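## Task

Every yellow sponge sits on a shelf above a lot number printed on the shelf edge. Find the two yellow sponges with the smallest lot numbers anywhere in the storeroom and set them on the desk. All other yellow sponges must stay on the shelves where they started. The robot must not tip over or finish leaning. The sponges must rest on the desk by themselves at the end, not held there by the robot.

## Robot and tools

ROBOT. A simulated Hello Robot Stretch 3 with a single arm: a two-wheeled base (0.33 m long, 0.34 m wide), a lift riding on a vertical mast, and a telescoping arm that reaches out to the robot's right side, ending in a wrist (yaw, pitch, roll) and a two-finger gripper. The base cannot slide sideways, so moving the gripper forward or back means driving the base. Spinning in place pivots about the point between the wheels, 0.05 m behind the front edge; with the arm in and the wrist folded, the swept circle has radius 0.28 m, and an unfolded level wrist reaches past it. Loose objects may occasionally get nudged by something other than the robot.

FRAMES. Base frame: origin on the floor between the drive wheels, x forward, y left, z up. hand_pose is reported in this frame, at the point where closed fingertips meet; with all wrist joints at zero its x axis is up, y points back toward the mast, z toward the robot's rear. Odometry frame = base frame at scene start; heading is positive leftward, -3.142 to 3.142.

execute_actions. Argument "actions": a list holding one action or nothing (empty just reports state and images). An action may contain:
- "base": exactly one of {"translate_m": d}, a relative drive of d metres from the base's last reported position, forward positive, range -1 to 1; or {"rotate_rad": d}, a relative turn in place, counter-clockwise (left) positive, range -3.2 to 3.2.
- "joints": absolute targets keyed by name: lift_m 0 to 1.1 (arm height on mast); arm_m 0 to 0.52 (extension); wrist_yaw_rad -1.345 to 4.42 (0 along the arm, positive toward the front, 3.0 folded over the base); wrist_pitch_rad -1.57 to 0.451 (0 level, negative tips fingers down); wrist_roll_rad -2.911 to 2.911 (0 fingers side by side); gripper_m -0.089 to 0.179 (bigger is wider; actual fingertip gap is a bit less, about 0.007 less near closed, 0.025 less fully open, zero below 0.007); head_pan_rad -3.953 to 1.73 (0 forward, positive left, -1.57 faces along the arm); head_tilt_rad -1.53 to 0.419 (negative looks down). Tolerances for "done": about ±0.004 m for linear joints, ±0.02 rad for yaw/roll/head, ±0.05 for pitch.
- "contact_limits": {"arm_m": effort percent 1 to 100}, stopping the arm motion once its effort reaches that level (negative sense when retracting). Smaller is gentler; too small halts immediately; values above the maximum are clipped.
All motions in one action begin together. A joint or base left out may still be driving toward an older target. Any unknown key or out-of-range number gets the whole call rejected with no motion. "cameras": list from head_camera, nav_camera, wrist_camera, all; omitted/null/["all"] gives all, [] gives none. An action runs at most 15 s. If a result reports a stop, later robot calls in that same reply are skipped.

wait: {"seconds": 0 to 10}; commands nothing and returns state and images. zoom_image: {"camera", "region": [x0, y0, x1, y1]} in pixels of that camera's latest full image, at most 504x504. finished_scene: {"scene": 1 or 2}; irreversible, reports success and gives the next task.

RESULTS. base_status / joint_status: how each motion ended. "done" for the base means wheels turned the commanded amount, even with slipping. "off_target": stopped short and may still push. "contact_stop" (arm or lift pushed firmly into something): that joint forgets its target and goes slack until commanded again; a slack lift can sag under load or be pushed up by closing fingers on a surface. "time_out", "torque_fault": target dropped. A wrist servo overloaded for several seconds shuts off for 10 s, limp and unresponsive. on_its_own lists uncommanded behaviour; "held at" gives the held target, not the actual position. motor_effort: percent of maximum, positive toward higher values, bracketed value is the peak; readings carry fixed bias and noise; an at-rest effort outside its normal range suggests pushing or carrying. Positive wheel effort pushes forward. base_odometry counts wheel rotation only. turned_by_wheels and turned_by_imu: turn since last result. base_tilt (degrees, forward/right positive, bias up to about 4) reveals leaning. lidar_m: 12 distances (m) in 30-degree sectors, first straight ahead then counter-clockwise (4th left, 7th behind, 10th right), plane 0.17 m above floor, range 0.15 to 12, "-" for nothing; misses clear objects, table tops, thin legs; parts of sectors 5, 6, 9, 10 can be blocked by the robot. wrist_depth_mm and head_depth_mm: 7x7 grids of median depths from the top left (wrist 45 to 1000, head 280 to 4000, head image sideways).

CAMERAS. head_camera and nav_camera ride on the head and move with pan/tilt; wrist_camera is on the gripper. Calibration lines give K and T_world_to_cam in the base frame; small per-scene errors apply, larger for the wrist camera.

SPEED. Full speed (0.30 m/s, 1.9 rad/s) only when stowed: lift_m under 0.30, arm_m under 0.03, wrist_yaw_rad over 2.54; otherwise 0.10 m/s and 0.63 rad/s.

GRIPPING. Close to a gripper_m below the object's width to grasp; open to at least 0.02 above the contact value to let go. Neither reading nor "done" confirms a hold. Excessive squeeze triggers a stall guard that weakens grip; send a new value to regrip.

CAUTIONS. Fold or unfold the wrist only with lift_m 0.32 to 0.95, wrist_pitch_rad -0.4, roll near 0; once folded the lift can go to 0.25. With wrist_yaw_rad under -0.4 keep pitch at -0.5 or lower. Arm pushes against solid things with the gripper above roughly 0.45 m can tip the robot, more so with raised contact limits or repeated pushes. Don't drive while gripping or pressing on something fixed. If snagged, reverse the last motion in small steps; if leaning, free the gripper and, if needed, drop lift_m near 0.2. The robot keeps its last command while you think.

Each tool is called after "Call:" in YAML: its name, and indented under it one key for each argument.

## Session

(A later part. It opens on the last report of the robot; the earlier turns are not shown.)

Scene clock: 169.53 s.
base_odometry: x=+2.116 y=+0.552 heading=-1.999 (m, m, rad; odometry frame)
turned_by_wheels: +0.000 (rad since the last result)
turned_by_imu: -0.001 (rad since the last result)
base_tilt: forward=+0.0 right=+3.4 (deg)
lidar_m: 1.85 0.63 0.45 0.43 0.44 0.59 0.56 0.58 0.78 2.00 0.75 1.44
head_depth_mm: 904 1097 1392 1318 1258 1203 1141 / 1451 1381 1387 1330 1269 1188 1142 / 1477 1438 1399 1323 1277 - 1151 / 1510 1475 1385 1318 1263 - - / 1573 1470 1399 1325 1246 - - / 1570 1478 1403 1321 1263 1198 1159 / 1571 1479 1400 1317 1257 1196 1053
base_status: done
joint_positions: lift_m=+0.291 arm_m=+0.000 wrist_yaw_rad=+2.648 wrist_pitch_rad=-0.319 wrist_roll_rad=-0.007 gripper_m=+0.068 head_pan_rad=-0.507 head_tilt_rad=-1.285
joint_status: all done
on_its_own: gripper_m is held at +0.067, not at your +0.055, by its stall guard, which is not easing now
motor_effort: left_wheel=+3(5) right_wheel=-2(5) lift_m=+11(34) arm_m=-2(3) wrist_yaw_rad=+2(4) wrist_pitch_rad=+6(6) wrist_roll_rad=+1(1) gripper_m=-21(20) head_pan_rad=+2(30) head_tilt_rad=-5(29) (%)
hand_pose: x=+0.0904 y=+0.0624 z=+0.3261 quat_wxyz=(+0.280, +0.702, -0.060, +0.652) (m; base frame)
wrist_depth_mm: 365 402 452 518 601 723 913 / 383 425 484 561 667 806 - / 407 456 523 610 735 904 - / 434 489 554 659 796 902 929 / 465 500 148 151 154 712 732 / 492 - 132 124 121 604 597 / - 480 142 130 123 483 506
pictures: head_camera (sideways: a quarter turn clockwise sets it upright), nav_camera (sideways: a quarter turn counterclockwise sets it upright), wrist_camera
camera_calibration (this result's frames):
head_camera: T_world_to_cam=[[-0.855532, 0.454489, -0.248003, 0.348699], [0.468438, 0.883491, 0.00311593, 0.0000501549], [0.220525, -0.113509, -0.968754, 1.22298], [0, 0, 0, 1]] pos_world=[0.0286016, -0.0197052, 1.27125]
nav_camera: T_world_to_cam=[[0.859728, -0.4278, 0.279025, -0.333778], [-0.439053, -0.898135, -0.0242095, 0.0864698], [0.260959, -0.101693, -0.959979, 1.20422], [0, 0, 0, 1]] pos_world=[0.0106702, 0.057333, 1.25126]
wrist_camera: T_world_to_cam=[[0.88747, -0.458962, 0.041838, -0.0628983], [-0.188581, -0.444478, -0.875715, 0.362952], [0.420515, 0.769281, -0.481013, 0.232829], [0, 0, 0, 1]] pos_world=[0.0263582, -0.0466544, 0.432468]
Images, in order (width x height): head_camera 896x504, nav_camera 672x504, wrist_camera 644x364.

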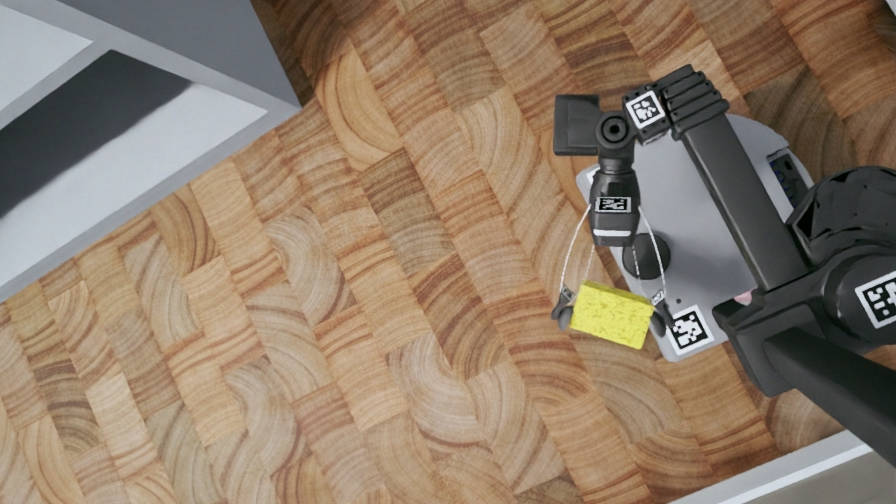

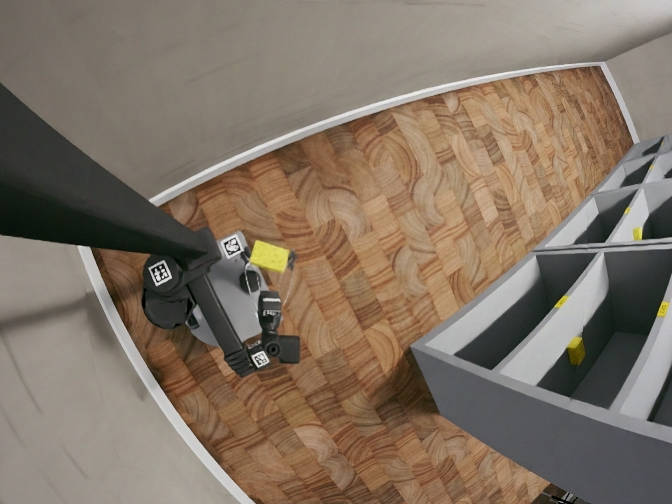

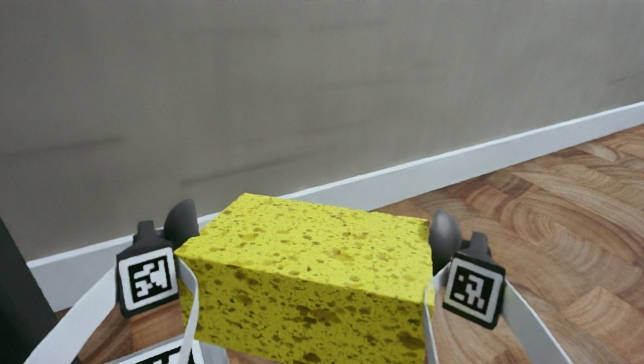

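Call:
execute_actions:
  actions:
    - {"base":{"rotate_rad":-1.61}}
  cameras: []

Call:
execute_actions:
  actions:
    - {"base":{"translate_m":1.0}}
  cameras: []

Call:
execute_actions:
  actions:
    - {"base":{"translate_m":1.0}}
  cameras: []

Call:
execute_actions:
  actions:
    - {"base":{"rotate_rad":1.59},"joints":{"head_pan_rad":-0.1,"head_tilt_rad":-0.3}}
  cameras: ["nav_camera"]

Call:
execute_actions:
  actions:
    - {"base":{"translate_m":1.0}}
  cameras: []

Call:
execute_actions:
  actions:
    - {"base":{"translate_m":0.6},"joints":{"lift_m":0.85}}
  cameras: ["nav_camera","head_camera"]

Call:
zoom_image:
  camera: "head_camera"
  region: [350,0,550,504]

Scene clock: 184.10 s.
base_odometry: x=+2.116 y=+0.552 heading=+2.674 (m, m, rad; odometry frame)
turned_by_wheels: -1.610 (rad since the last result)
turned_by_imu: -1.588 (rad since the last result)
base_tilt: forward=+0.0 right=+3.4 (deg)
lidar_m: 1.78 0.75 1.40 2.20 0.66 0.45 0.43 0.44 0.58 0.56 0.57 0.75
head_depth_mm: 792 913 1086 1296 1260 1204 1057 / 916 1093 1325 1331 1264 1185 1154 / 1089 1341 1389 1320 1275 - 1143 / 1351 1470 1396 1315 1270 - - / 1552 1468 1391 1327 1248 - - / 1570 1474 1393 1329 1258 1204 1161 / 1558 1466 1396 1311 1255 1203 1145
base_status: done
joint_positions: lift_m=+0.291 arm_m=+0.000 wrist_yaw_rad=+2.648 wrist_pitch_rad=-0.319 wrist_roll_rad=-0.007 gripper_m=+0.068 head_pan_rad=-0.507 head_tilt_rad=-1.285
joint_status: not commanded
on_its_own: gripper_m is held at +0.067, not at your +0.055, by its stall guard, which is not easing now
motor_effort: left_wheel=+3(15) right_wheel=-2(9) lift_m=+11(11) arm_m=-3(3) wrist_yaw_rad=+1(2) wrist_pitch_rad=+6(6) wrist_roll_rad=+1(1) gripper_m=-20(20) head_pan_rad=+2(3) head_tilt_rad=-5(5) (%)
hand_pose: x=+0.0903 y=+0.0623 z=+0.3261 quat_wxyz=(+0.280, +0.702, -0.060, +0.652) (m; base frame)
wrist_depth_mm: - - - - 742 817 - / - - - - 808 921 - / - - - - 882 - - / 818 839 846 860 885 910 927 / 650 669 148 151 154 712 715 / 549 - 132 124 120 604 596 / - 478 141 130 123 478 506
pictures: none
No camera images: the call's "cameras" was empty. Leave "cameras" out to get every camera's image.

Scene clock: 189.20 s.
base_odometry: x=+1.223 y=+1.002 heading=+2.674 (m, m, rad; odometry frame)
turned_by_wheels: +0.000 (rad since the last result)
turned_by_imu: +0.004 (rad since the last result)
base_tilt: forward=+0.1 right=+3.5 (deg)
lidar_m: 1.60 2.06 2.76 0.53 0.54 1.51 1.43 0.76 0.53 0.50 0.51 0.67
head_depth_mm: 706 817 966 1185 1247 1198 1148 / 814 973 1190 1314 1267 1183 1143 / 975 1196 1375 1323 1269 - 1144 / 1210 1452 1389 1315 1263 - - / 1522 1469 1397 1322 1244 - - / 1569 1472 1388 1316 1254 1202 1157 / 1569 1470 1392 1320 1251 1203 1140
base_status: done
joint_positions: lift_m=+0.291 arm_m=+0.000 wrist_yaw_rad=+2.649 wrist_pitch_rad=-0.320 wrist_roll_rad=-0.007 gripper_m=+0.068 head_pan_rad=-0.506 head_tilt_rad=-1.285
joint_status: not commanded
on_its_own: gripper_m is held at +0.067, not at your +0.055, by its stall guard, which is not easing now
motor_effort: left_wheel=+3(15) right_wheel=-2(4) lift_m=+11(11) arm_m=-3(2) wrist_yaw_rad=+2(2) wrist_pitch_rad=+7(7) wrist_roll_rad=+1(1) gripper_m=-20(21) head_pan_rad=+2(2) head_tilt_rad=-5(5) (%)
hand_pose: x=+0.0903 y=+0.0624 z=+0.3260 quat_wxyz=(+0.280, +0.702, -0.060, +0.652) (m; base frame)
wrist_depth_mm: 439 - - - - - - / 461 - - - - - - / 491 981 - - - - - / 522 590 862 868 895 915 939 / 551 609 148 151 154 712 715 / 558 - 132 124 120 604 597 / - 479 141 130 123 483 503
pictures: none
No camera images: the call's "cameras" was empty. Leave "cameras" out to get every camera's image.

Scene clock: 194.30 s.
base_odometry: x=+0.330 y=+1.453 heading=+2.675 (m, m, rad; odometry frame)
turned_by_wheels: +0.000 (rad since the last result)
turned_by_imu: +0.004 (rad since the last result)
base_tilt: forward=+0.1 right=+3.5 (deg)
lidar_m: 1.34 1.24 1.23 3.89 1.45 1.13 2.22 0.67 0.47 0.44 0.45 0.60
head_depth_mm: 598 721 851 1047 1244 1205 1137 / 726 862 1058 1305 1269 1184 1147 / 866 1062 1333 1318 1275 - 1137 / 1074 1367 1388 1323 1263 - - / 1408 1472 1386 1326 1246 - - / 1547 1480 1395 1316 1259 1201 1152 / 1521 1472 1388 1316 1255 1204 1144
base_status: done
joint_positions: lift_m=+0.291 arm_m=+0.000 wrist_yaw_rad=+2.649 wrist_pitch_rad=-0.320 wrist_roll_rad=-0.007 gripper_m=+0.068 head_pan_rad=-0.506 head_tilt_rad=-1.285
joint_status: not commanded
on_its_own: gripper_m is held at +0.067, not at your +0.055, by its stall guard, which is not easing now
motor_effort: left_wheel=+2(15) right_wheel=-1(6) lift_m=+11(11) arm_m=-3(3) wrist_yaw_rad=+1(1) wrist_pitch_rad=+7(7) wrist_roll_rad=+0(1) gripper_m=-21(20) head_pan_rad=+2(2) head_tilt_rad=-5(5) (%)
hand_pose: x=+0.0903 y=+0.0623 z=+0.3260 quat_wxyz=(+0.280, +0.702, -0.060, +0.652) (m; base frame)
wrist_depth_mm: - - - - - - - / - - - - - - - / - - - - - - - / 822 825 845 879 876 909 927 / 651 673 148 151 154 714 729 / 557 - 132 124 120 605 597 / - 485 141 130 124 479 503
pictures: none
No camera images: the call's "cameras" was empty. Leave "cameras" out to get every camera's image.

Scene clock: 196.50 s.
base_odometry: x=+0.330 y=+1.453 heading=-2.019 (m, m, rad; odometry frame)
turned_by_wheels: +1.590 (rad since the last result)
turned_by_imu: +1.570 (rad since the last result)
base_tilt: forward=+0.0 right=+3.4 (deg)
lidar_m: 3.87 1.41 1.12 2.02 0.66 0.47 0.44 0.46 0.61 1.35 1.23 1.24
head_depth_mm: 3040 2998 3034 1889 1506 1890 1532 / 3872 - - 2032 2474 1932 1540 / 3893 - - 3779 2636 1925 1519 / 3872 3956 - - 2616 1907 1522 / 3843 - - - 2594 1889 1502 / 3781 - - 3942 2590 1919 1490 / 3698 3998 - 3952 2542 1908 1474
base_status: done
joint_positions: lift_m=+0.291 arm_m=+0.000 wrist_yaw_rad=+2.649 wrist_pitch_rad=-0.320 wrist_roll_rad=-0.007 gripper_m=+0.068 head_pan_rad=-0.107 head_tilt_rad=-0.309
joint_status: all done
on_its_own: gripper_m is held at +0.067, not at your +0.055, by its stall guard, which is not easing now
motor_effort: left_wheel=-4(13) right_wheel=+4(13) lift_m=+11(11) arm_m=-3(3) wrist_yaw_rad=+1(1) wrist_pitch_rad=+7(6) wrist_roll_rad=+1(1) gripper_m=-20(21) head_pan_rad=+2(21) head_tilt_rad=+3(29) (%)
hand_pose: x=+0.0903 y=+0.0623 z=+0.3260 quat_wxyz=(+0.280, +0.702, -0.060, +0.652) (m; base frame)
wrist_depth_mm: - - - - - - - / - - - - - - - / - - - - - - - / 813 830 849 872 884 911 923 / 656 676 148 151 154 722 725 / 559 - 132 124 120 610 591 / - 477 141 130 123 478 509
pictures: nav_camera (sideways: a quarter turn counterclockwise sets it upright)
camera_calibration (this result's frames):
nav_camera: T_world_to_cam=[[0.31007, 0.0103076, 0.950658, -1.20566], [-0.0574778, -0.997909, 0.0295671, 0.0141274], [0.948975, -0.0638096, -0.308829, 0.353177], [0, 0, 0, 1]] pos_world=[0.0394956, 0.0490615, 1.25483]
Images, in order (width x height): nav_camera 672x504.

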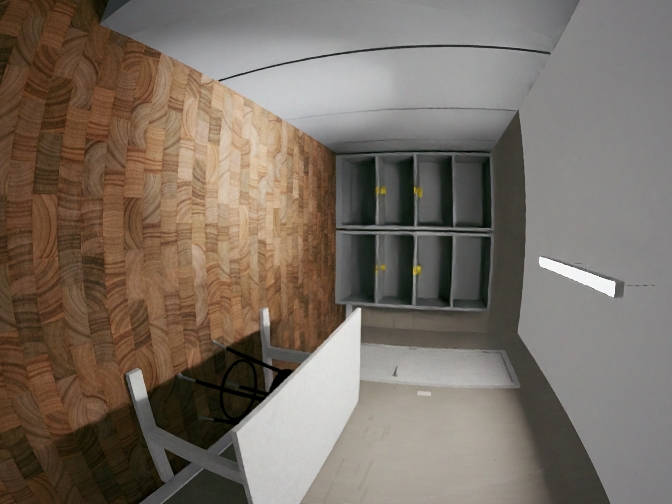

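Scene clock: 201.60 s.
base_odometry: x=-0.103 y=+0.551 heading=-2.019 (m, m, rad; odometry frame)
turned_by_wheels: +0.000 (rad since the last result)
turned_by_imu: +0.004 (rad since the last result)
base_tilt: forward=+0.0 right=+3.5 (deg)
lidar_m: 2.86 1.46 1.04 0.99 1.02 1.51 1.44 1.49 1.37 0.88 0.73 1.36
head_depth_mm: 2993 3007 3064 3052 1325 1929 1502 / 2943 3174 3403 3616 2701 1922 1522 / 2954 3165 3326 3332 2645 1911 1531 / 2949 3164 3328 3469 2610 1925 1518 / 2893 3036 3243 3067 2590 1924 1506 / 2878 3104 3216 3411 2567 1886 1506 / 2860 3062 3241 3344 2530 1899 1491
base_status: done
joint_positions: lift_m=+0.291 arm_m=+0.000 wrist_yaw_rad=+2.649 wrist_pitch_rad=-0.320 wrist_roll_rad=-0.007 gripper_m=+0.068 head_pan_rad=-0.107 head_tilt_rad=-0.309
joint_status: not commanded
on_its_own: gripper_m is held at +0.067, not at your +0.055, by its stall guard, which is not easing now
motor_effort: left_wheel=-5(11) right_wheel=+4(11) lift_m=+11(11) arm_m=-3(3) wrist_yaw_rad=+1(1) wrist_pitch_rad=+7(6) wrist_roll_rad=+1(1) gripper_m=-20(20) head_pan_rad=+3(3) head_tilt_rad=+3(3) (%)
hand_pose: x=+0.0903 y=+0.0623 z=+0.3260 quat_wxyz=(+0.280, +0.702, -0.060, +0.652) (m; base frame)
wrist_depth_mm: 790 884 990 - - - - / 835 942 - - - - - / 885 998 - - - - - / 818 834 851 871 904 922 924 / 654 675 148 152 154 722 718 / 561 - 132 124 120 605 596 / - 479 141 130 123 486 506
pictures: none
No camera images: the call's "cameras" was empty. Leave "cameras" out to get every camera's image.

Scene clock: 208.73 s.
base_odometry: x=-0.363 y=+0.011 heading=-2.019 (m, m, rad; odometry frame)
turned_by_wheels: +0.000 (rad since the last result)
turned_by_imu: +0.003 (rad since the last result)
base_tilt: forward=+0.1 right=+3.5 (deg)
lidar_m: 2.26 1.49 1.06 1.01 1.04 1.39 2.05 1.90 0.80 0.61 0.95 1.76
head_depth_mm: 2443 2642 2781 2914 2669 1955 1531 / 2330 2531 2553 2712 2609 1942 1536 / 2439 2584 2728 2921 2594 1935 1515 / 2413 2568 2673 2825 2561 1918 1512 / 2349 2490 2546 2553 2477 1899 1495 / 2318 2404 2594 2746 2534 1906 1500 / 2336 2458 2572 2757 2503 1893 1483
base_status: done
joint_positions: lift_m=+0.849 arm_m=+0.000 wrist_yaw_rad=+2.649 wrist_pitch_rad=-0.320 wrist_roll_rad=-0.007 gripper_m=+0.068 head_pan_rad=-0.107 head_tilt_rad=-0.309
joint_status: all done
on_its_own: gripper_m is held at +0.067, not at your +0.055, by its stall guard, which is not easing now
motor_effort: left_wheel=-5(11) right_wheel=+4(12) lift_m=+39(41) arm_m=-4(2) wrist_yaw_rad=+0(1) wrist_pitch_rad=+7(7) wrist_roll_rad=+1(1) gripper_m=-20(21) head_pan_rad=+2(3) head_tilt_rad=+3(3) (%)
hand_pose: x=+0.0902 y=+0.0623 z=+0.8844 quat_wxyz=(+0.280, +0.702, -0.060, +0.652) (m; base frame)
wrist_depth_mm: 822 910 - - - - - / 876 960 - - - - - / 907 - - - - - - / 970 - - - - - - / - - 148 151 154 - - / - - 132 124 120 - - / - - 143 130 123 - -
pictures: head_camera (sideways: a quarter turn clockwise sets it upright), nav_camera (sideways: a quarter turn counterclockwise sets it upright)
camera_calibration (this result's frames):
head_camera: T_world_to_cam=[[-0.337593, 0.0181614, -0.941117, 1.24872], [0.0932991, 0.995536, -0.0142562, 0.0249628], [0.936657, -0.0926182, -0.337781, 0.398056], [0, 0, 0, 1]] pos_world=[0.0463874, -0.0106627, 1.31]
nav_camera: T_world_to_cam=[[0.30958, 0.01036, 0.950817, -1.20587], [-0.0574935, -0.997907, 0.0295926, 0.0140942], [0.949134, -0.0638271, -0.308337, 0.352536], [0, 0, 0, 1]] pos_world=[0.0395199, 0.0490589, 1.25484]
Images, in order (width x height): head_camera 896x504, nav_camera 672x504.

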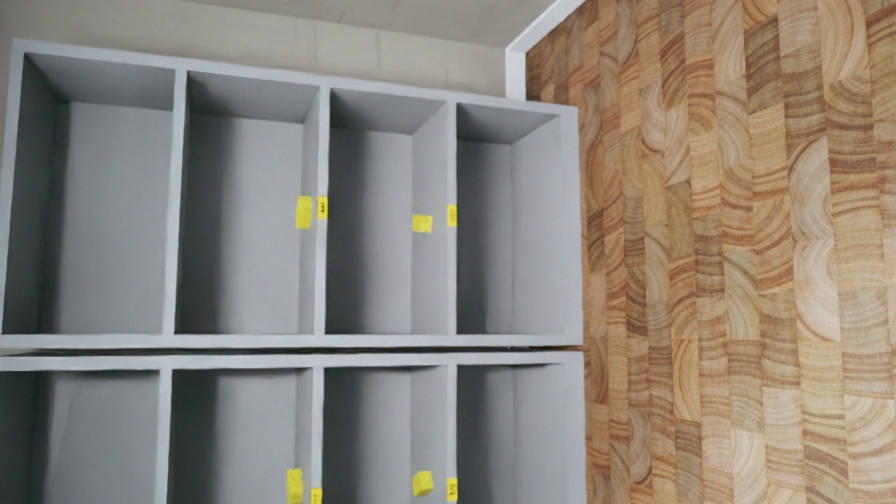

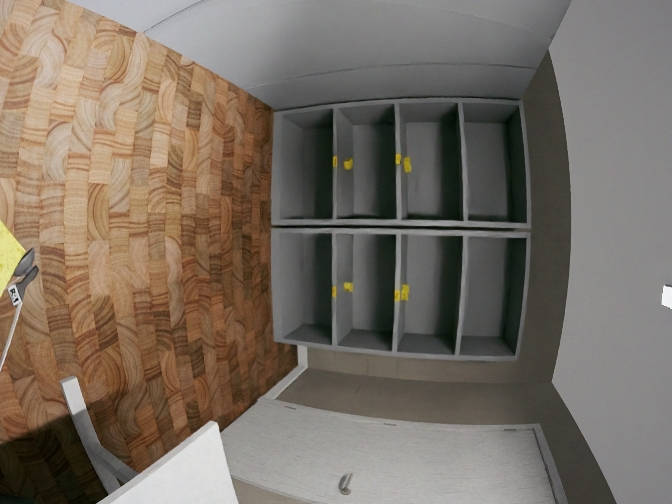

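Region (350, 0, 550, 504) of head_camera's 896x504 image, scaled by 1.000; it fills the left 200 columns of this view, and the rest is white.

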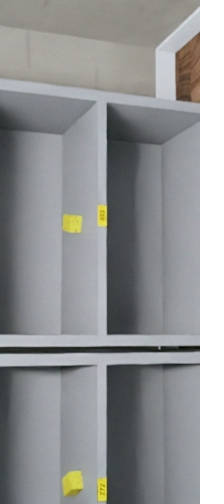

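Call:
zoom_image:
  camera: "head_camera"
  region: [430,195,480,235]

Call:
zoom_image:
  camera: "head_camera"
  region: [430,464,480,504]

Call:
execute_actions:
  actions:
    - {"joints":{"wrist_yaw_rad":0,"wrist_pitch_rad":-0.15,"lift_m":0.8,"arm_m":0.3,"head_pan_rad":-1.57,"head_tilt_rad":-0.7}}
  cameras: ["head_camera","wrist_camera"]

Region (430, 195, 480, 235) of head_camera's 896x504 image, scaled by 10.080, with more detail than that image has; it fills the top 403 rows of this view, and the rest is white.

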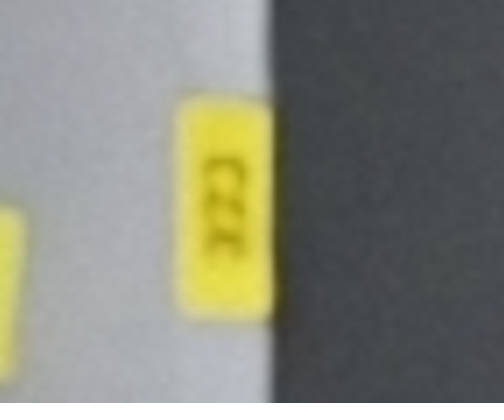

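Region (430, 464, 480, 504) of head_camera's 896x504 image, scaled by 10.080, with more detail than that image has; it fills the top 403 rows of this view, and the rest is white.

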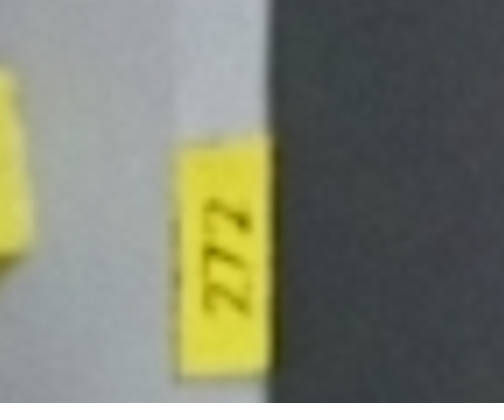

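Scene clock: 216.63 s.
base_odometry: x=-0.363 y=+0.011 heading=-2.019 (m, m, rad; odometry frame)
turned_by_wheels: +0.000 (rad since the last result)
turned_by_imu: +0.001 (rad since the last result)
base_tilt: forward=+0.1 right=+3.4 (deg)
lidar_m: 2.26 1.49 1.06 1.01 1.04 1.39 2.04 1.90 0.80 0.61 0.95 1.75
head_depth_mm: 1101 1247 1140 911 - - - / 1101 1244 1175 - 777 1354 1196 / 1110 1238 1166 - 777 1319 1195 / 1111 1243 1162 840 772 1375 1191 / 1109 1252 1108 865 772 1372 1189 / 1119 1253 1098 862 765 1369 1180 / 1109 1258 1103 858 764 1365 1173
base_status: not commanded
joint_positions: lift_m=+0.801 arm_m=+0.300 wrist_yaw_rad=+0.001 wrist_pitch_rad=-0.175 wrist_roll_rad=-0.007 gripper_m=+0.068 head_pan_rad=-1.563 head_tilt_rad=-0.691
joint_status: all done
on_its_own: gripper_m is held at +0.067, not at your +0.055, by its stall guard, which is not easing now
motor_effort: left_wheel=-4(5) right_wheel=+4(4) lift_m=+11(35) arm_m=+3(0) wrist_yaw_rad=-1(3) wrist_pitch_rad=+9(9) wrist_roll_rad=+0(1) gripper_m=-20(20) head_pan_rad=-2(29) head_tilt_rad=-3(20) (%)
hand_pose: x=-0.0212 y=-0.6928 z=+0.8710 quat_wxyz=(+0.707, +0.063, -0.702, -0.062) (m; base frame)
wrist_depth_mm: 672 683 685 681 705 697 701 / 706 720 713 727 731 740 754 / 751 769 765 763 777 776 791 / 580 596 616 630 655 670 693 / 429 447 148 151 154 480 487 / 343 - 132 124 120 389 379 / 288 286 143 130 124 294 307
pictures: head_camera (sideways: a quarter turn clockwise sets it upright), wrist_camera
camera_calibration (this result's frames):
head_camera: T_world_to_cam=[[-0.0230645, 0.664268, -0.747139, 0.993835], [0.999642, 0.0254632, -0.00822058, 0.0115707], [0.0135638, -0.747061, -0.664617, 0.82894], [0, 0, 0, 1]] pos_world=[0.000112159, -0.0411988, 1.29356]
wrist_camera: T_world_to_cam=[[-0.99898, -0.0112909, 0.0437134, -0.0647205], [-0.0448989, 0.350038, -0.935659, 1.08913], [-0.00473689, -0.936667, -0.350188, -0.182064], [0, 0, 0, 1]] pos_world=[-0.0166162, -0.552501, 0.958127]
Images, in order (width x height): head_camera 896x504, wrist_camera 644x364.

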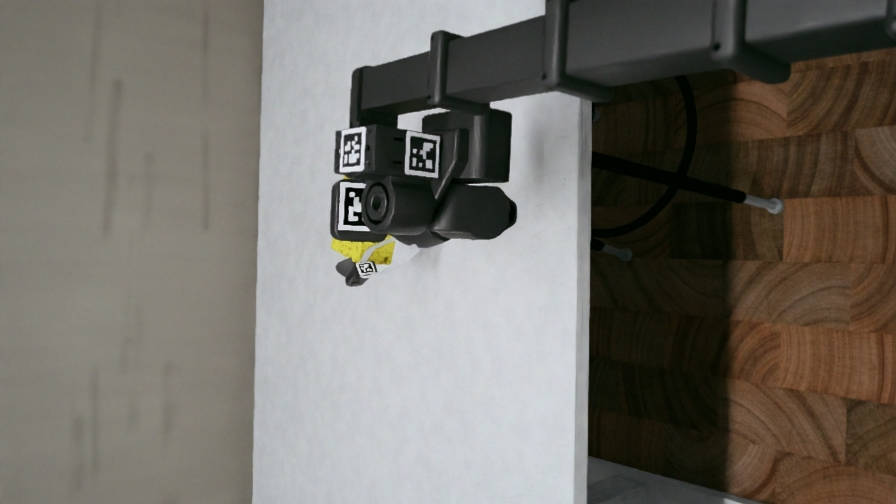

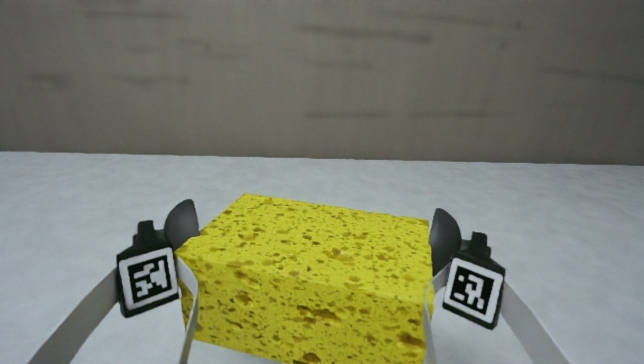

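Call:
execute_actions:
  actions:
    - {"joints":{"lift_m":0.704,"head_pan_rad":0,"head_tilt_rad":-0.35}}
  cameras: ["head_camera"]

Call:
zoom_image:
  camera: "head_camera"
  region: [380,100,460,180]

Call:
execute_actions:
  actions:
    - {"joints":{"gripper_m":0.17}}
  cameras: ["wrist_camera"]

Call:
execute_actions:
  actions:
    - {"joints":{"arm_m":0,"lift_m":0.74},"base":{"translate_m":0}}
  cameras: ["wrist_camera"]

Call:
execute_actions:
  actions:
    - {"joints":{"wrist_yaw_rad":2.65,"wrist_pitch_rad":-0.3,"gripper_m":0.05},"base":{"translate_m":-0.15}}
  cameras: []

Call:
execute_actions:
  actions:
    - {"joints":{"lift_m":0.29},"base":{"translate_m":-0.4}}
  cameras: []

Call:
execute_actions:
  actions:
    - {"base":{"translate_m":-0.95}}
  cameras: []

Call:
execute_actions:
  actions:
    - {"base":{"rotate_rad":1.61}}
  cameras: []

Call:
execute_actions:
  actions:
    - {"base":{"translate_m":1.0}}
  cameras: []

Scene clock: 230.93 s.
base_odometry: x=-0.363 y=+0.011 heading=-2.019 (m, m, rad; odometry frame)
turned_by_wheels: +0.000 (rad since the last result)
turned_by_imu: +0.001 (rad since the last result)
base_tilt: forward=+0.0 right=+3.5 (deg)
lidar_m: 2.26 1.48 1.06 1.01 1.04 1.40 2.05 1.90 0.80 0.61 0.95 1.75
head_depth_mm: 2366 2504 2472 2593 2467 1843 1476 / 2371 2548 2728 2892 2440 1839 1459 / 2371 2533 2716 2893 2441 1818 1458 / 2331 2491 2702 2907 2399 1817 1447 / 2366 2521 2699 2714 2382 1791 1439 / 2336 2527 2764 2948 2362 1790 1420 / 2354 2539 2713 2834 2366 1777 1432
base_status: not commanded
joint_positions: lift_m=+0.705 arm_m=+0.300 wrist_yaw_rad=+0.001 wrist_pitch_rad=-0.175 wrist_roll_rad=-0.007 gripper_m=+0.068 head_pan_rad=-0.007 head_tilt_rad=-0.359
joint_status: all done
on_its_own: gripper_m is held at +0.067, not at your +0.055, by its stall guard, which is not easing now
motor_effort: left_wheel=-4(4) right_wheel=+4(4) lift_m=+11(11) arm_m=+3(3) wrist_yaw_rad=-1(1) wrist_pitch_rad=+9(8) wrist_roll_rad=+1(1) gripper_m=-20(20) head_pan_rad=+3(33) head_tilt_rad=+3(19) (%)
hand_pose: x=-0.0212 y=-0.6928 z=+0.7750 quat_wxyz=(+0.707, +0.063, -0.702, -0.062) (m; base frame)
wrist_depth_mm: 675 681 685 687 690 700 704 / 713 724 718 723 733 744 751 / 517 544 570 589 619 660 684 / 342 347 360 369 380 392 403 / 255 263 148 151 154 284 287 / 203 - 132 124 120 229 223 / - 169 143 130 123 173 182
pictures: head_camera (sideways: a quarter turn clockwise sets it upright)
camera_calibration (this result's frames):
head_camera: T_world_to_cam=[[-0.384778, -0.0151676, -0.922884, 1.22521], [-0.00688804, 0.999884, -0.0135613, 0.0246683], [0.922983, 0.00113878, -0.384838, 0.459379], [0, 0, 0, 1]] pos_world=[0.0476032, -0.00660512, 1.30785]
Images, in order (width x height): head_camera 896x504.

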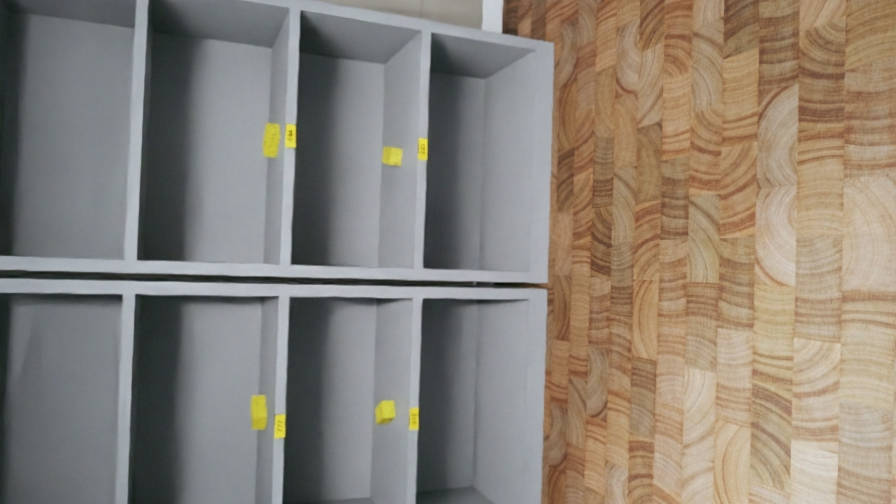

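Region (380, 100, 460, 180) of head_camera's 896x504 image, scaled by 6.300, with more detail than that image has.

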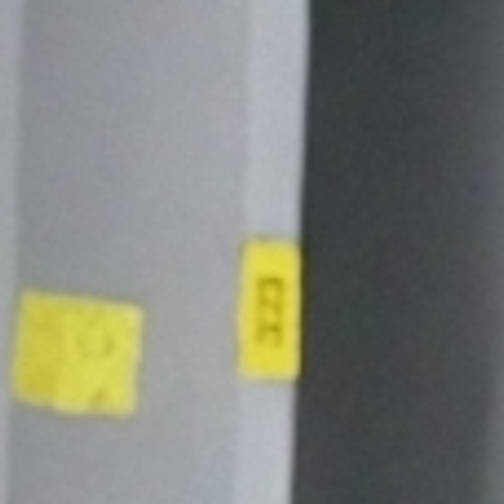

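Scene clock: 232.43 s.
base_odometry: x=-0.363 y=+0.011 heading=-2.019 (m, m, rad; odometry frame)
turned_by_wheels: +0.000 (rad since the last result)
turned_by_imu: +0.000 (rad since the last result)
base_tilt: forward=+0.0 right=+3.5 (deg)
lidar_m: 2.26 1.49 1.06 1.01 1.04 1.40 2.05 1.89 0.80 0.61 0.95 1.74
head_depth_mm: 2352 2493 2456 2651 2477 1836 1467 / 2357 2521 2703 2870 2465 1839 1468 / 2362 2529 2716 2878 2387 1817 1449 / 2318 2516 2732 2896 2408 1808 1443 / 2378 2514 2712 2747 2383 1794 1435 / 2356 2516 2692 2852 2373 1794 1427 / 2333 2545 2710 2864 2367 1768 1430
base_status: not commanded
joint_positions: lift_m=+0.705 arm_m=+0.300 wrist_yaw_rad=+0.001 wrist_pitch_rad=-0.175 wrist_roll_rad=-0.007 gripper_m=+0.170 head_pan_rad=-0.007 head_tilt_rad=-0.359
joint_status: all done
motor_effort: left_wheel=-5(4) right_wheel=+5(4) lift_m=+11(11) arm_m=+3(3) wrist_yaw_rad=-1(1) wrist_pitch_rad=+8(9) wrist_roll_rad=+1(1) gripper_m=-1(83) head_pan_rad=+2(3) head_tilt_rad=+3(3) (%)
hand_pose: x=-0.0212 y=-0.6928 z=+0.7752 quat_wxyz=(+0.707, +0.063, -0.702, -0.061) (m; base frame)
wrist_depth_mm: 670 671 679 688 698 691 714 / 708 721 717 718 727 732 747 / 520 545 567 592 628 661 682 / 342 351 362 372 383 394 409 / 266 262 261 270 276 296 290 / - 204 142 143 159 218 225 / 168 169 133 122 129 175 178
pictures: wrist_camera
camera_calibration (this result's frames):
wrist_camera: T_world_to_cam=[[-0.99898, -0.0112547, 0.0437213, -0.0605148], [-0.0448974, 0.349283, -0.935941, 0.999215], [-0.00473739, -0.93695, -0.349432, -0.216445], [0, 0, 0, 1]] pos_world=[-0.0166163, -0.552488, 0.862219]
Images, in order (width x height): wrist_camera 644x364.

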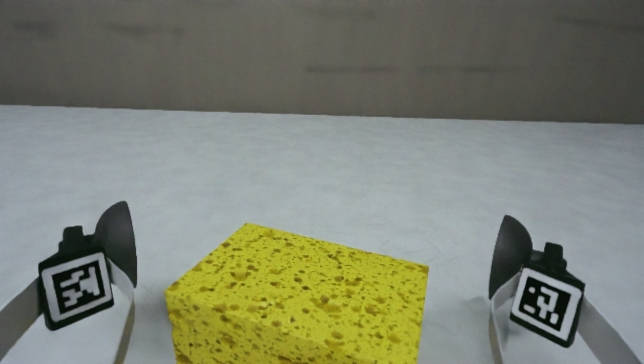

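Scene clock: 235.87 s.
base_odometry: x=-0.363 y=+0.011 heading=-2.019 (m, m, rad; odometry frame)
turned_by_wheels: +0.000 (rad since the last result)
turned_by_imu: +0.000 (rad since the last result)
base_tilt: forward=+0.1 right=+3.4 (deg)
lidar_m: 2.26 1.49 1.06 1.01 1.04 1.39 2.05 1.90 0.80 0.61 0.95 1.75
head_depth_mm: 2339 2494 2481 2634 2441 1843 1472 / 2373 2530 2695 2931 2422 1836 1466 / 2372 2522 2719 2901 2418 1816 1461 / 2322 2486 2737 2858 2388 1801 1444 / 2349 2547 2716 2743 2367 1805 1451 / 2375 2502 2738 2829 2324 1793 1435 / 2354 2542 2736 2828 2339 1765 1426
base_status: done
joint_positions: lift_m=+0.739 arm_m=+0.000 wrist_yaw_rad=+0.001 wrist_pitch_rad=-0.173 wrist_roll_rad=-0.007 gripper_m=+0.170 head_pan_rad=-0.007 head_tilt_rad=-0.359
joint_status: all done
motor_effort: left_wheel=-2(3) right_wheel=+3(3) lift_m=+38(41) arm_m=-3(2) wrist_yaw_rad=-1(1) wrist_pitch_rad=+8(8) wrist_roll_rad=+1(1) gripper_m=+0(0) head_pan_rad=+3(3) head_tilt_rad=+4(3) (%)
hand_pose: x=-0.0213 y=-0.3935 z=+0.8101 quat_wxyz=(+0.707, +0.062, -0.702, -0.061) (m; base frame)
wrist_depth_mm: 956 940 968 973 983 - - / - - - - - - - / 660 692 725 767 801 833 884 / 434 444 454 422 484 505 516 / 338 327 332 340 345 374 367 / - 289 294 298 303 308 316 / 802 - - - - - 952
pictures: wrist_camera
camera_calibration (this result's frames):
wrist_camera: T_world_to_cam=[[-0.998988, -0.010544, 0.0437349, -0.0585623], [-0.0446692, 0.348015, -0.936424, 0.927167], [-0.00534677, -0.93743, -0.348134, 0.0749461], [0, 0, 0, 1]] pos_world=[-0.0166865, -0.253029, 0.896874]
Images, in order (width x height): wrist_camera 644x364.

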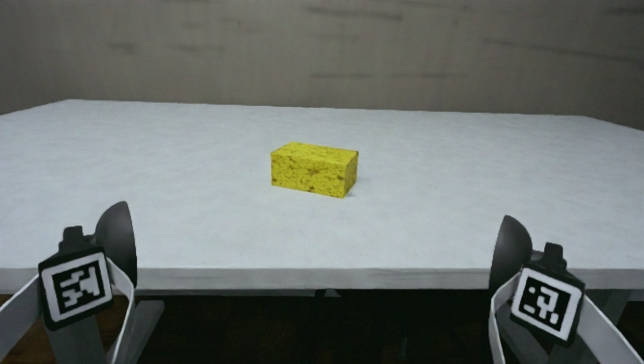

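Scene clock: 238.70 s.
base_odometry: x=-0.298 y=+0.146 heading=-2.019 (m, m, rad; odometry frame)
turned_by_wheels: +0.000 (rad since the last result)
turned_by_imu: +0.000 (rad since the last result)
base_tilt: forward=+0.1 right=+3.4 (deg)
lidar_m: 2.41 1.48 1.06 1.01 1.04 1.98 1.90 1.90 0.74 0.61 1.03 1.78
head_depth_mm: 2473 2538 2676 3045 2458 1846 1476 / 2512 2692 2920 2965 2450 1832 1456 / 2517 2717 2894 2984 2415 1827 1461 / 2457 2613 2775 3051 2367 1804 1439 / 2485 2695 2854 3024 2370 1819 1440 / 2500 2679 2851 3039 2362 1797 1438 / 2510 2653 2802 2857 2339 1776 1420
base_status: done
joint_positions: lift_m=+0.739 arm_m=+0.000 wrist_yaw_rad=+2.648 wrist_pitch_rad=-0.316 wrist_roll_rad=-0.007 gripper_m=+0.050 head_pan_rad=-0.007 head_tilt_rad=-0.359
joint_status: all done
motor_effort: left_wheel=-5(11) right_wheel=+4(5) lift_m=+38(38) arm_m=-3(3) wrist_yaw_rad=+1(3) wrist_pitch_rad=+6(6) wrist_roll_rad=+1(1) gripper_m=+0(83) head_pan_rad=+2(2) head_tilt_rad=+3(4) (%)
hand_pose: x=+0.0906 y=+0.0626 z=+0.7753 quat_wxyz=(+0.279, +0.702, -0.061, +0.652) (m; base frame)
wrist_depth_mm: 817 904 997 - - - - / 845 965 - - - - - / 893 - - - - - - / 963 - - - - - - / - - - - - - - / - - - - - - - / 993 964 - - - - -
pictures: none
No camera images: the call's "cameras" was empty. Leave "cameras" out to get every camera's image.

Scene clock: 244.43 s.
base_odometry: x=-0.125 y=+0.506 heading=-2.019 (m, m, rad; odometry frame)
turned_by_wheels: +0.000 (rad since the last result)
turned_by_imu: -0.001 (rad since the last result)
base_tilt: forward=+0.1 right=+3.4 (deg)
lidar_m: 2.82 1.46 1.04 1.00 1.02 1.56 1.49 1.54 1.38 0.72 0.75 1.33
head_depth_mm: 2604 2927 3275 3457 2458 1852 1423 / 2872 3082 3254 3236 2420 1844 1451 / 2853 3126 3246 3345 2419 1811 1454 / 2861 2962 2896 3109 2402 1808 1459 / 2857 3060 3243 3303 2408 1803 1446 / 2858 3010 3232 3318 2395 1808 1438 / 2791 3017 3074 3056 2373 1777 1420
base_status: done
joint_positions: lift_m=+0.291 arm_m=+0.000 wrist_yaw_rad=+2.649 wrist_pitch_rad=-0.318 wrist_roll_rad=-0.007 gripper_m=+0.050 head_pan_rad=-0.007 head_tilt_rad=-0.358
joint_status: all done
motor_effort: left_wheel=-4(11) right_wheel=+4(9) lift_m=+11(34) arm_m=-2(2) wrist_yaw_rad=+1(1) wrist_pitch_rad=+6(6) wrist_roll_rad=+1(1) gripper_m=-1(0) head_pan_rad=+3(3) head_tilt_rad=+3(3) (%)
hand_pose: x=+0.0903 y=+0.0625 z=+0.3264 quat_wxyz=(+0.280, +0.702, -0.061, +0.652) (m; base frame)
wrist_depth_mm: 790 895 988 - - - - / 830 947 - - - - - / 889 - - - - - - / 835 846 856 883 886 903 923 / 660 668 700 689 744 713 730 / 545 551 - 568 - 585 592 / 481 487 493 485 487 500 503
pictures: none
No camera images: the call's "cameras" was empty. Leave "cameras" out to get every camera's image.

Scene clock: 249.30 s.
base_odometry: x=+0.288 y=+1.362 heading=-2.020 (m, m, rad; odometry frame)
turned_by_wheels: +0.000 (rad since the last result)
turned_by_imu: -0.003 (rad since the last result)
base_tilt: forward=+0.1 right=+3.5 (deg)
lidar_m: 3.75 1.42 1.08 2.43 0.81 0.57 0.54 0.56 0.75 1.34 1.16 1.31
head_depth_mm: 3757 3908 3962 1893 2297 1852 1467 / 3683 3948 - 3402 2472 1825 1474 / 3709 - - 3589 2410 1832 1456 / 3737 - - 3649 2382 1805 1452 / 3709 - - 3547 2373 1793 1436 / 3742 - - 3466 2362 1807 1425 / 3140 3227 3285 3143 2361 1777 1429
base_status: done
joint_positions: lift_m=+0.291 arm_m=+0.000 wrist_yaw_rad=+2.649 wrist_pitch_rad=-0.318 wrist_roll_rad=-0.007 gripper_m=+0.050 head_pan_rad=-0.007 head_tilt_rad=-0.358
joint_status: not commanded
motor_effort: left_wheel=-3(15) right_wheel=+3(6) lift_m=+11(11) arm_m=-2(3) wrist_yaw_rad=+1(1) wrist_pitch_rad=+6(6) wrist_roll_rad=+1(1) gripper_m=+0(0) head_pan_rad=+3(2) head_tilt_rad=+3(3) (%)
hand_pose: x=+0.0903 y=+0.0625 z=+0.3264 quat_wxyz=(+0.280, +0.702, -0.060, +0.652) (m; base frame)
wrist_depth_mm: - - - - - - - / - - - - - - - / - - - - - - - / 821 843 852 872 897 901 931 / 658 663 706 686 737 712 719 / 545 557 - 571 - 588 594 / 486 485 489 483 486 502 501
pictures: none
No camera images: the call's "cameras" was empty. Leave "cameras" out to get every camera's image.

Scene clock: 251.50 s.
base_odometry: x=+0.288 y=+1.362 heading=-0.410 (m, m, rad; odometry frame)
turned_by_wheels: +1.610 (rad since the last result)
turned_by_imu: +1.589 (rad since the last result)
base_tilt: forward=+0.1 right=+3.5 (deg)
lidar_m: 2.11 0.78 0.57 0.54 0.56 0.77 1.34 1.16 1.74 3.80 1.37 1.08
head_depth_mm: 2093 2227 2390 2531 1490 1449 1392 / 2133 2254 2406 2608 2450 1831 1456 / 2116 2220 2415 2612 2445 1833 1447 / 2120 2269 2413 2583 2394 1812 1459 / 2117 2277 2415 2614 2378 1806 1435 / 2087 2245 2378 2521 2262 1812 1438 / 1555 1595 1637 1694 1719 1662 1429
base_status: done
joint_positions: lift_m=+0.291 arm_m=+0.000 wrist_yaw_rad=+2.649 wrist_pitch_rad=-0.318 wrist_roll_rad=-0.007 gripper_m=+0.050 head_pan_rad=-0.007 head_tilt_rad=-0.358
joint_status: not commanded
motor_effort: left_wheel=-4(14) right_wheel=+4(14) lift_m=+11(11) arm_m=-2(3) wrist_yaw_rad=+1(1) wrist_pitch_rad=+6(6) wrist_roll_rad=+1(1) gripper_m=+0(0) head_pan_rad=+2(1) head_tilt_rad=+3(3) (%)
hand_pose: x=+0.0903 y=+0.0625 z=+0.3264 quat_wxyz=(+0.280, +0.702, -0.060, +0.652) (m; base frame)
wrist_depth_mm: 451 496 555 629 730 868 - / 479 529 592 690 791 958 - / 506 562 636 738 884 - - / 542 602 686 793 875 903 939 / 564 623 673 689 735 709 724 / 549 557 - 564 - 586 596 / 485 484 496 481 487 498 506
pictures: none
No camera images: the call's "cameras" was empty. Leave "cameras" out to get every camera's image.

Scene clock: 256.60 s.
base_odometry: x=+1.205 y=+0.964 heading=-0.410 (m, m, rad; odometry frame)
turned_by_wheels: +0.000 (rad since the last result)
turned_by_imu: +0.004 (rad since the last result)
base_tilt: forward=+0.2 right=+3.5 (deg)
lidar_m: 1.43 0.77 0.56 0.54 0.56 0.77 2.15 2.04 2.73 0.49 0.50 1.48
head_depth_mm: 1205 1296 1383 1488 1629 1711 1470 / 1209 1288 1387 1497 1628 1715 1460 / 1209 1298 1386 1491 1604 1742 1452 / 1215 1300 1388 1501 1630 1735 1455 / 1217 1309 1398 1511 1635 1728 1444 / 1222 1305 1407 1518 1651 1721 1436 / 1229 1306 1402 1504 1615 1659 1433
base_status: done
joint_positions: lift_m=+0.291 arm_m=+0.000 wrist_yaw_rad=+2.649 wrist_pitch_rad=-0.318 wrist_roll_rad=-0.007 gripper_m=+0.050 head_pan_rad=-0.007 head_tilt_rad=-0.358
joint_status: not commanded
motor_effort: left_wheel=-5(11) right_wheel=+4(12) lift_m=+11(11) arm_m=-2(3) wrist_yaw_rad=+1(1) wrist_pitch_rad=+6(6) wrist_roll_rad=+1(1) gripper_m=+0(0) head_pan_rad=+3(2) head_tilt_rad=+3(3) (%)
hand_pose: x=+0.0903 y=+0.0625 z=+0.3264 quat_wxyz=(+0.280, +0.702, -0.060, +0.652) (m; base frame)
wrist_depth_mm: 454 495 560 634 723 862 - / 481 523 591 683 786 951 - / 511 563 640 739 886 - - / 542 603 684 791 872 917 939 / 563 614 678 690 737 718 727 / 558 554 - 564 - 586 593 / 486 482 492 480 490 497 506
pictures: none
No camera images: the call's "cameras" was empty. Leave "cameras" out to get every camera's image.

Call:
execute_actions:
  actions:
    - {"base":{"translate_m":0.97}}
  cameras: []

Call:
execute_actions:
  actions:
    - {"base":{"rotate_rad":-1.59}}
  cameras: []

Call:
execute_actions:
  actions:
    - {"base":{"translate_m":1.0}}
  cameras: []

Call:
execute_actions:
  actions:
    - {"base":{"translate_m":0.85},"joints":{"head_pan_rad":-1.57,"head_tilt_rad":-0.9}}
  cameras: []

Call:
execute_actions:
  actions:
    - {"joints":{"wrist_yaw_rad":0,"wrist_pitch_rad":-0.15,"lift_m":0.48,"gripper_m":0.179,"arm_m":0.1}}
  cameras: ["head_camera","wrist_camera"]

Scene clock: 273.77 s.
base_odometry: x=+2.094 y=+0.577 heading=-0.410 (m, m, rad; odometry frame)
turned_by_wheels: +0.000 (rad since the last result)
turned_by_imu: +0.004 (rad since the last result)
base_tilt: forward=+0.0 right=+3.5 (deg)
lidar_m: 0.46 0.48 0.56 0.54 0.56 0.77 2.17 0.74 1.45 1.75 0.65 0.48
head_depth_mm: 355 378 405 436 473 515 568 / 356 379 406 438 475 516 570 / 356 381 408 440 476 520 571 / 358 382 410 441 478 521 575 / 358 384 411 442 479 524 578 / 360 383 412 444 481 526 582 / 360 385 412 446 484 528 585
base_status: done
joint_positions: lift_m=+0.291 arm_m=+0.000 wrist_yaw_rad=+2.649 wrist_pitch_rad=-0.318 wrist_roll_rad=-0.007 gripper_m=+0.050 head_pan_rad=-0.007 head_tilt_rad=-0.358
joint_status: not commanded
motor_effort: left_wheel=-4(11) right_wheel=+4(12) lift_m=+11(11) arm_m=-3(2) wrist_yaw_rad=+1(1) wrist_pitch_rad=+6(6) wrist_roll_rad=+1(1) gripper_m=-1(0) head_pan_rad=+2(3) head_tilt_rad=+3(3) (%)
hand_pose: x=+0.0903 y=+0.0625 z=+0.3264 quat_wxyz=(+0.280, +0.702, -0.060, +0.652) (m; base frame)
wrist_depth_mm: 450 492 550 620 583 440 351 / 476 524 588 675 608 457 365 / 499 558 632 735 641 467 371 / 532 599 682 783 658 484 381 / 566 619 679 686 629 507 394 / 550 553 - 572 - 507 406 / 481 485 487 485 491 482 409
pictures: none
No camera images: the call's "cameras" was empty. Leave "cameras" out to get every camera's image.

Scene clock: 275.97 s.
base_odometry: x=+2.094 y=+0.577 heading=-2.000 (m, m, rad; odometry frame)
turned_by_wheels: -1.590 (rad since the last result)
turned_by_imu: -1.569 (rad since the last result)
base_tilt: forward=+0.1 right=+3.5 (deg)
lidar_m: 1.86 0.66 0.48 0.46 0.48 0.56 0.54 0.56 0.76 2.02 0.74 1.42
head_depth_mm: 2006 2144 2252 2149 1682 1672 1465 / 2908 3078 3198 2695 2407 1832 1469 / 3765 3976 - 3556 2405 1830 1457 / 3781 - - 3545 2421 1828 1445 / 3644 3963 - 3282 2380 1781 1429 / 2003 2056 2115 2202 2172 1779 1440 / 1342 1394 1420 1460 1502 1530 1383
base_status: done
joint_positions: lift_m=+0.291 arm_m=+0.000 wrist_yaw_rad=+2.649 wrist_pitch_rad=-0.318 wrist_roll_rad=-0.007 gripper_m=+0.050 head_pan_rad=-0.007 head_tilt_rad=-0.358
joint_status: not commanded
motor_effort: left_wheel=+3(16) right_wheel=-2(6) lift_m=+11(11) arm_m=-3(3) wrist_yaw_rad=+1(1) wrist_pitch_rad=+6(6) wrist_roll_rad=+1(1) gripper_m=+0(0) head_pan_rad=+3(3) head_tilt_rad=+3(3) (%)
hand_pose: x=+0.0903 y=+0.0625 z=+0.3264 quat_wxyz=(+0.280, +0.702, -0.060, +0.652) (m; base frame)
wrist_depth_mm: 388 426 478 541 624 749 933 / 407 451 511 585 690 843 - / 431 483 551 644 755 931 - / 458 517 598 696 804 906 926 / 493 550 593 680 735 708 723 / 521 549 - 568 - 582 595 / 483 485 491 485 488 500 503
pictures: none
No camera images: the call's "cameras" was empty. Leave "cameras" out to get every camera's image.

Scene clock: 281.07 s.
base_odometry: x=+1.679 y=-0.332 heading=-2.000 (m, m, rad; odometry frame)
turned_by_wheels: +0.000 (rad since the last result)
turned_by_imu: +0.004 (rad since the last result)
base_tilt: forward=+0.0 right=+3.5 (deg)
lidar_m: 1.86 0.67 0.49 0.47 0.49 0.66 1.54 1.59 0.73 1.00 0.66 1.41
head_depth_mm: 1992 2073 2162 2184 2025 1638 1459 / 2797 3023 3128 2826 2410 1834 1457 / 2859 3033 3235 3360 2416 1838 1458 / 2871 3014 3244 3386 2415 1799 1456 / 2875 3066 3228 3308 2409 1822 1442 / 1971 2041 2150 2238 2182 1795 1436 / 1366 1391 1425 1471 1511 1536 1394
base_status: done
joint_positions: lift_m=+0.291 arm_m=+0.000 wrist_yaw_rad=+2.649 wrist_pitch_rad=-0.318 wrist_roll_rad=-0.007 gripper_m=+0.050 head_pan_rad=-0.007 head_tilt_rad=-0.358
joint_status: not commanded
motor_effort: left_wheel=+2(15) right_wheel=-2(5) lift_m=+11(11) arm_m=-3(3) wrist_yaw_rad=+1(1) wrist_pitch_rad=+6(6) wrist_roll_rad=+1(1) gripper_m=+0(1) head_pan_rad=+3(2) head_tilt_rad=+3(3) (%)
hand_pose: x=+0.0903 y=+0.0625 z=+0.3264 quat_wxyz=(+0.280, +0.702, -0.060, +0.652) (m; base frame)
wrist_depth_mm: 391 432 487 554 639 752 948 / 417 461 519 604 697 847 - / 443 493 556 653 765 958 - / 470 523 603 705 812 921 931 / 498 554 608 691 723 717 723 / 531 552 - 574 - 584 600 / 480 487 494 478 488 499 500
pictures: none
No camera images: the call's "cameras" was empty. Leave "cameras" out to get every camera's image.

Scene clock: 285.67 s.
base_odometry: x=+1.325 y=-1.105 heading=-2.000 (m, m, rad; odometry frame)
turned_by_wheels: +0.000 (rad since the last result)
turned_by_imu: +0.004 (rad since the last result)
base_tilt: forward=+0.0 right=+3.4 (deg)
lidar_m: 1.86 0.67 0.49 0.47 0.49 0.67 1.83 1.43 0.67 1.00 0.71 0.77
head_depth_mm: 671 560 1123 956 1244 1263 1136 / 665 560 1123 951 1345 1265 1147 / 664 572 1114 950 1338 1265 1179 / 611 570 1121 950 1334 1260 - / 656 569 1113 968 1326 1259 1122 / 654 567 1106 966 1327 1258 1124 / 653 564 1107 958 1307 1252 1121
base_status: done
joint_positions: lift_m=+0.291 arm_m=+0.000 wrist_yaw_rad=+2.649 wrist_pitch_rad=-0.318 wrist_roll_rad=-0.007 gripper_m=+0.050 head_pan_rad=-1.563 head_tilt_rad=-0.889
joint_status: all done
motor_effort: left_wheel=+2(14) right_wheel=-1(5) lift_m=+11(11) arm_m=-3(3) wrist_yaw_rad=+1(1) wrist_pitch_rad=+6(6) wrist_roll_rad=+1(1) gripper_m=-1(0) head_pan_rad=-2(33) head_tilt_rad=-4(27) (%)
hand_pose: x=+0.0903 y=+0.0625 z=+0.3264 quat_wxyz=(+0.280, +0.702, -0.060, +0.652) (m; base frame)
wrist_depth_mm: 399 438 492 556 641 765 927 / 420 465 524 602 699 848 - / 444 495 559 659 780 967 - / 475 533 616 713 814 898 929 / 502 560 614 690 722 707 731 / 526 550 - 560 - 587 597 / 484 489 490 483 485 496 502
pictures: none
No camera images: the call's "cameras" was empty. Leave "cameras" out to get every camera's image.

Scene clock: 288.23 s.
base_odometry: x=+1.325 y=-1.105 heading=-2.000 (m, m, rad; odometry frame)
turned_by_wheels: +0.000 (rad since the last result)
turned_by_imu: +0.000 (rad since the last result)
base_tilt: forward=+0.1 right=+3.5 (deg)
lidar_m: 1.86 0.67 0.49 0.47 0.49 0.67 1.83 1.43 0.67 1.00 0.71 0.77
head_depth_mm: 672 560 1125 954 1242 1267 1131 / 667 559 1118 954 1341 1269 1137 / 663 573 1116 950 1337 - 1138 / 611 571 1113 944 1354 1226 1148 / 655 570 1109 967 1340 1260 1120 / 655 567 1096 963 1324 1254 1122 / 653 564 1102 960 1308 1247 1120
base_status: not commanded
joint_positions: lift_m=+0.479 arm_m=+0.100 wrist_yaw_rad=+0.002 wrist_pitch_rad=-0.173 wrist_roll_rad=-0.007 gripper_m=+0.179 head_pan_rad=-1.563 head_tilt_rad=-0.889
joint_status: all done
motor_effort: left_wheel=+2(2) right_wheel=-1(1) lift_m=+39(41) arm_m=+3(3) wrist_yaw_rad=-1(3) wrist_pitch_rad=+8(8) wrist_roll_rad=+1(1) gripper_m=+1(84) head_pan_rad=-3(1) head_tilt_rad=-4(4) (%)
hand_pose: x=-0.0209 y=-0.4930 z=+0.5501 quat_wxyz=(+0.707, +0.062, -0.702, -0.060) (m; base frame)
wrist_depth_mm: 596 600 597 610 599 596 455 / 603 626 629 631 637 622 456 / 380 399 322 356 452 483 429 / 252 257 264 271 281 289 298 / 219 221 218 222 224 225 224 / - 800 814 809 821 755 404 / 638 701 703 719 720 675 434
pictures: head_camera (sideways: a quarter turn clockwise sets it upright), wrist_camera
camera_calibration (this result's frames):
head_camera: T_world_to_cam=[[-0.0239142, 0.797903, -0.602311, 0.805116], [0.999638, 0.0265057, -0.00457666, 0.00682511], [0.0123129, -0.602202, -0.798249, 1.00273], [0, 0, 0, 1]] pos_world=[0.0000845131, -0.0387385, 1.28539]
wrist_camera: T_world_to_cam=[[-0.998971, -0.0120416, 0.0437366, -0.0486067], [-0.045193, 0.347808, -0.936476, 0.718271], [-0.00393526, -0.937488, -0.347994, -0.10886], [0, 0, 0, 1]] pos_world=[-0.0165242, -0.352461, 0.636887]
Images, in order (width x height): head_camera 896x504, wrist_camera 644x364.

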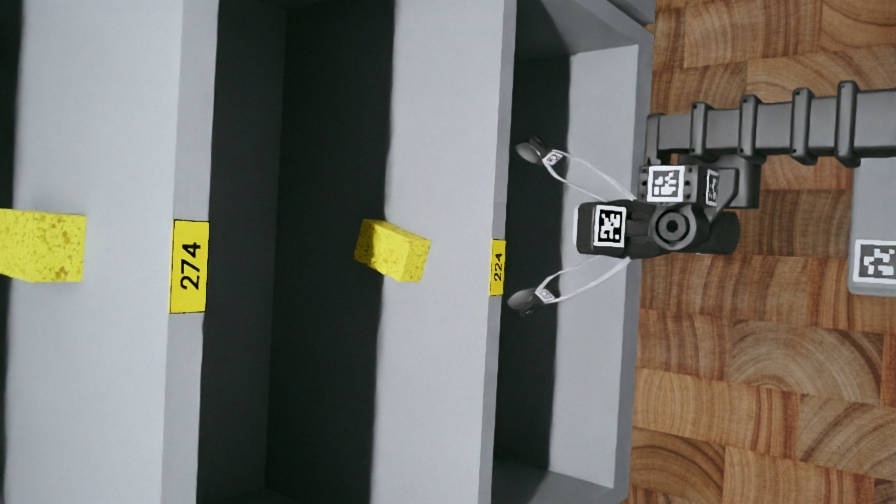

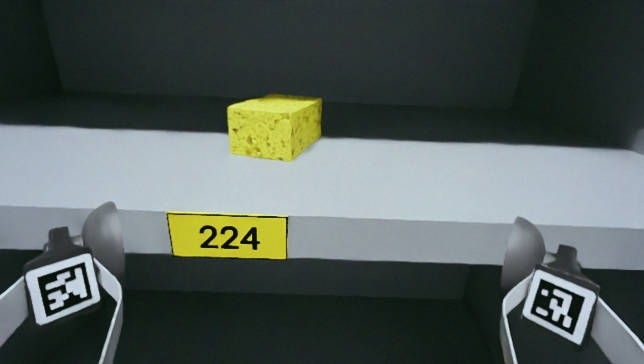

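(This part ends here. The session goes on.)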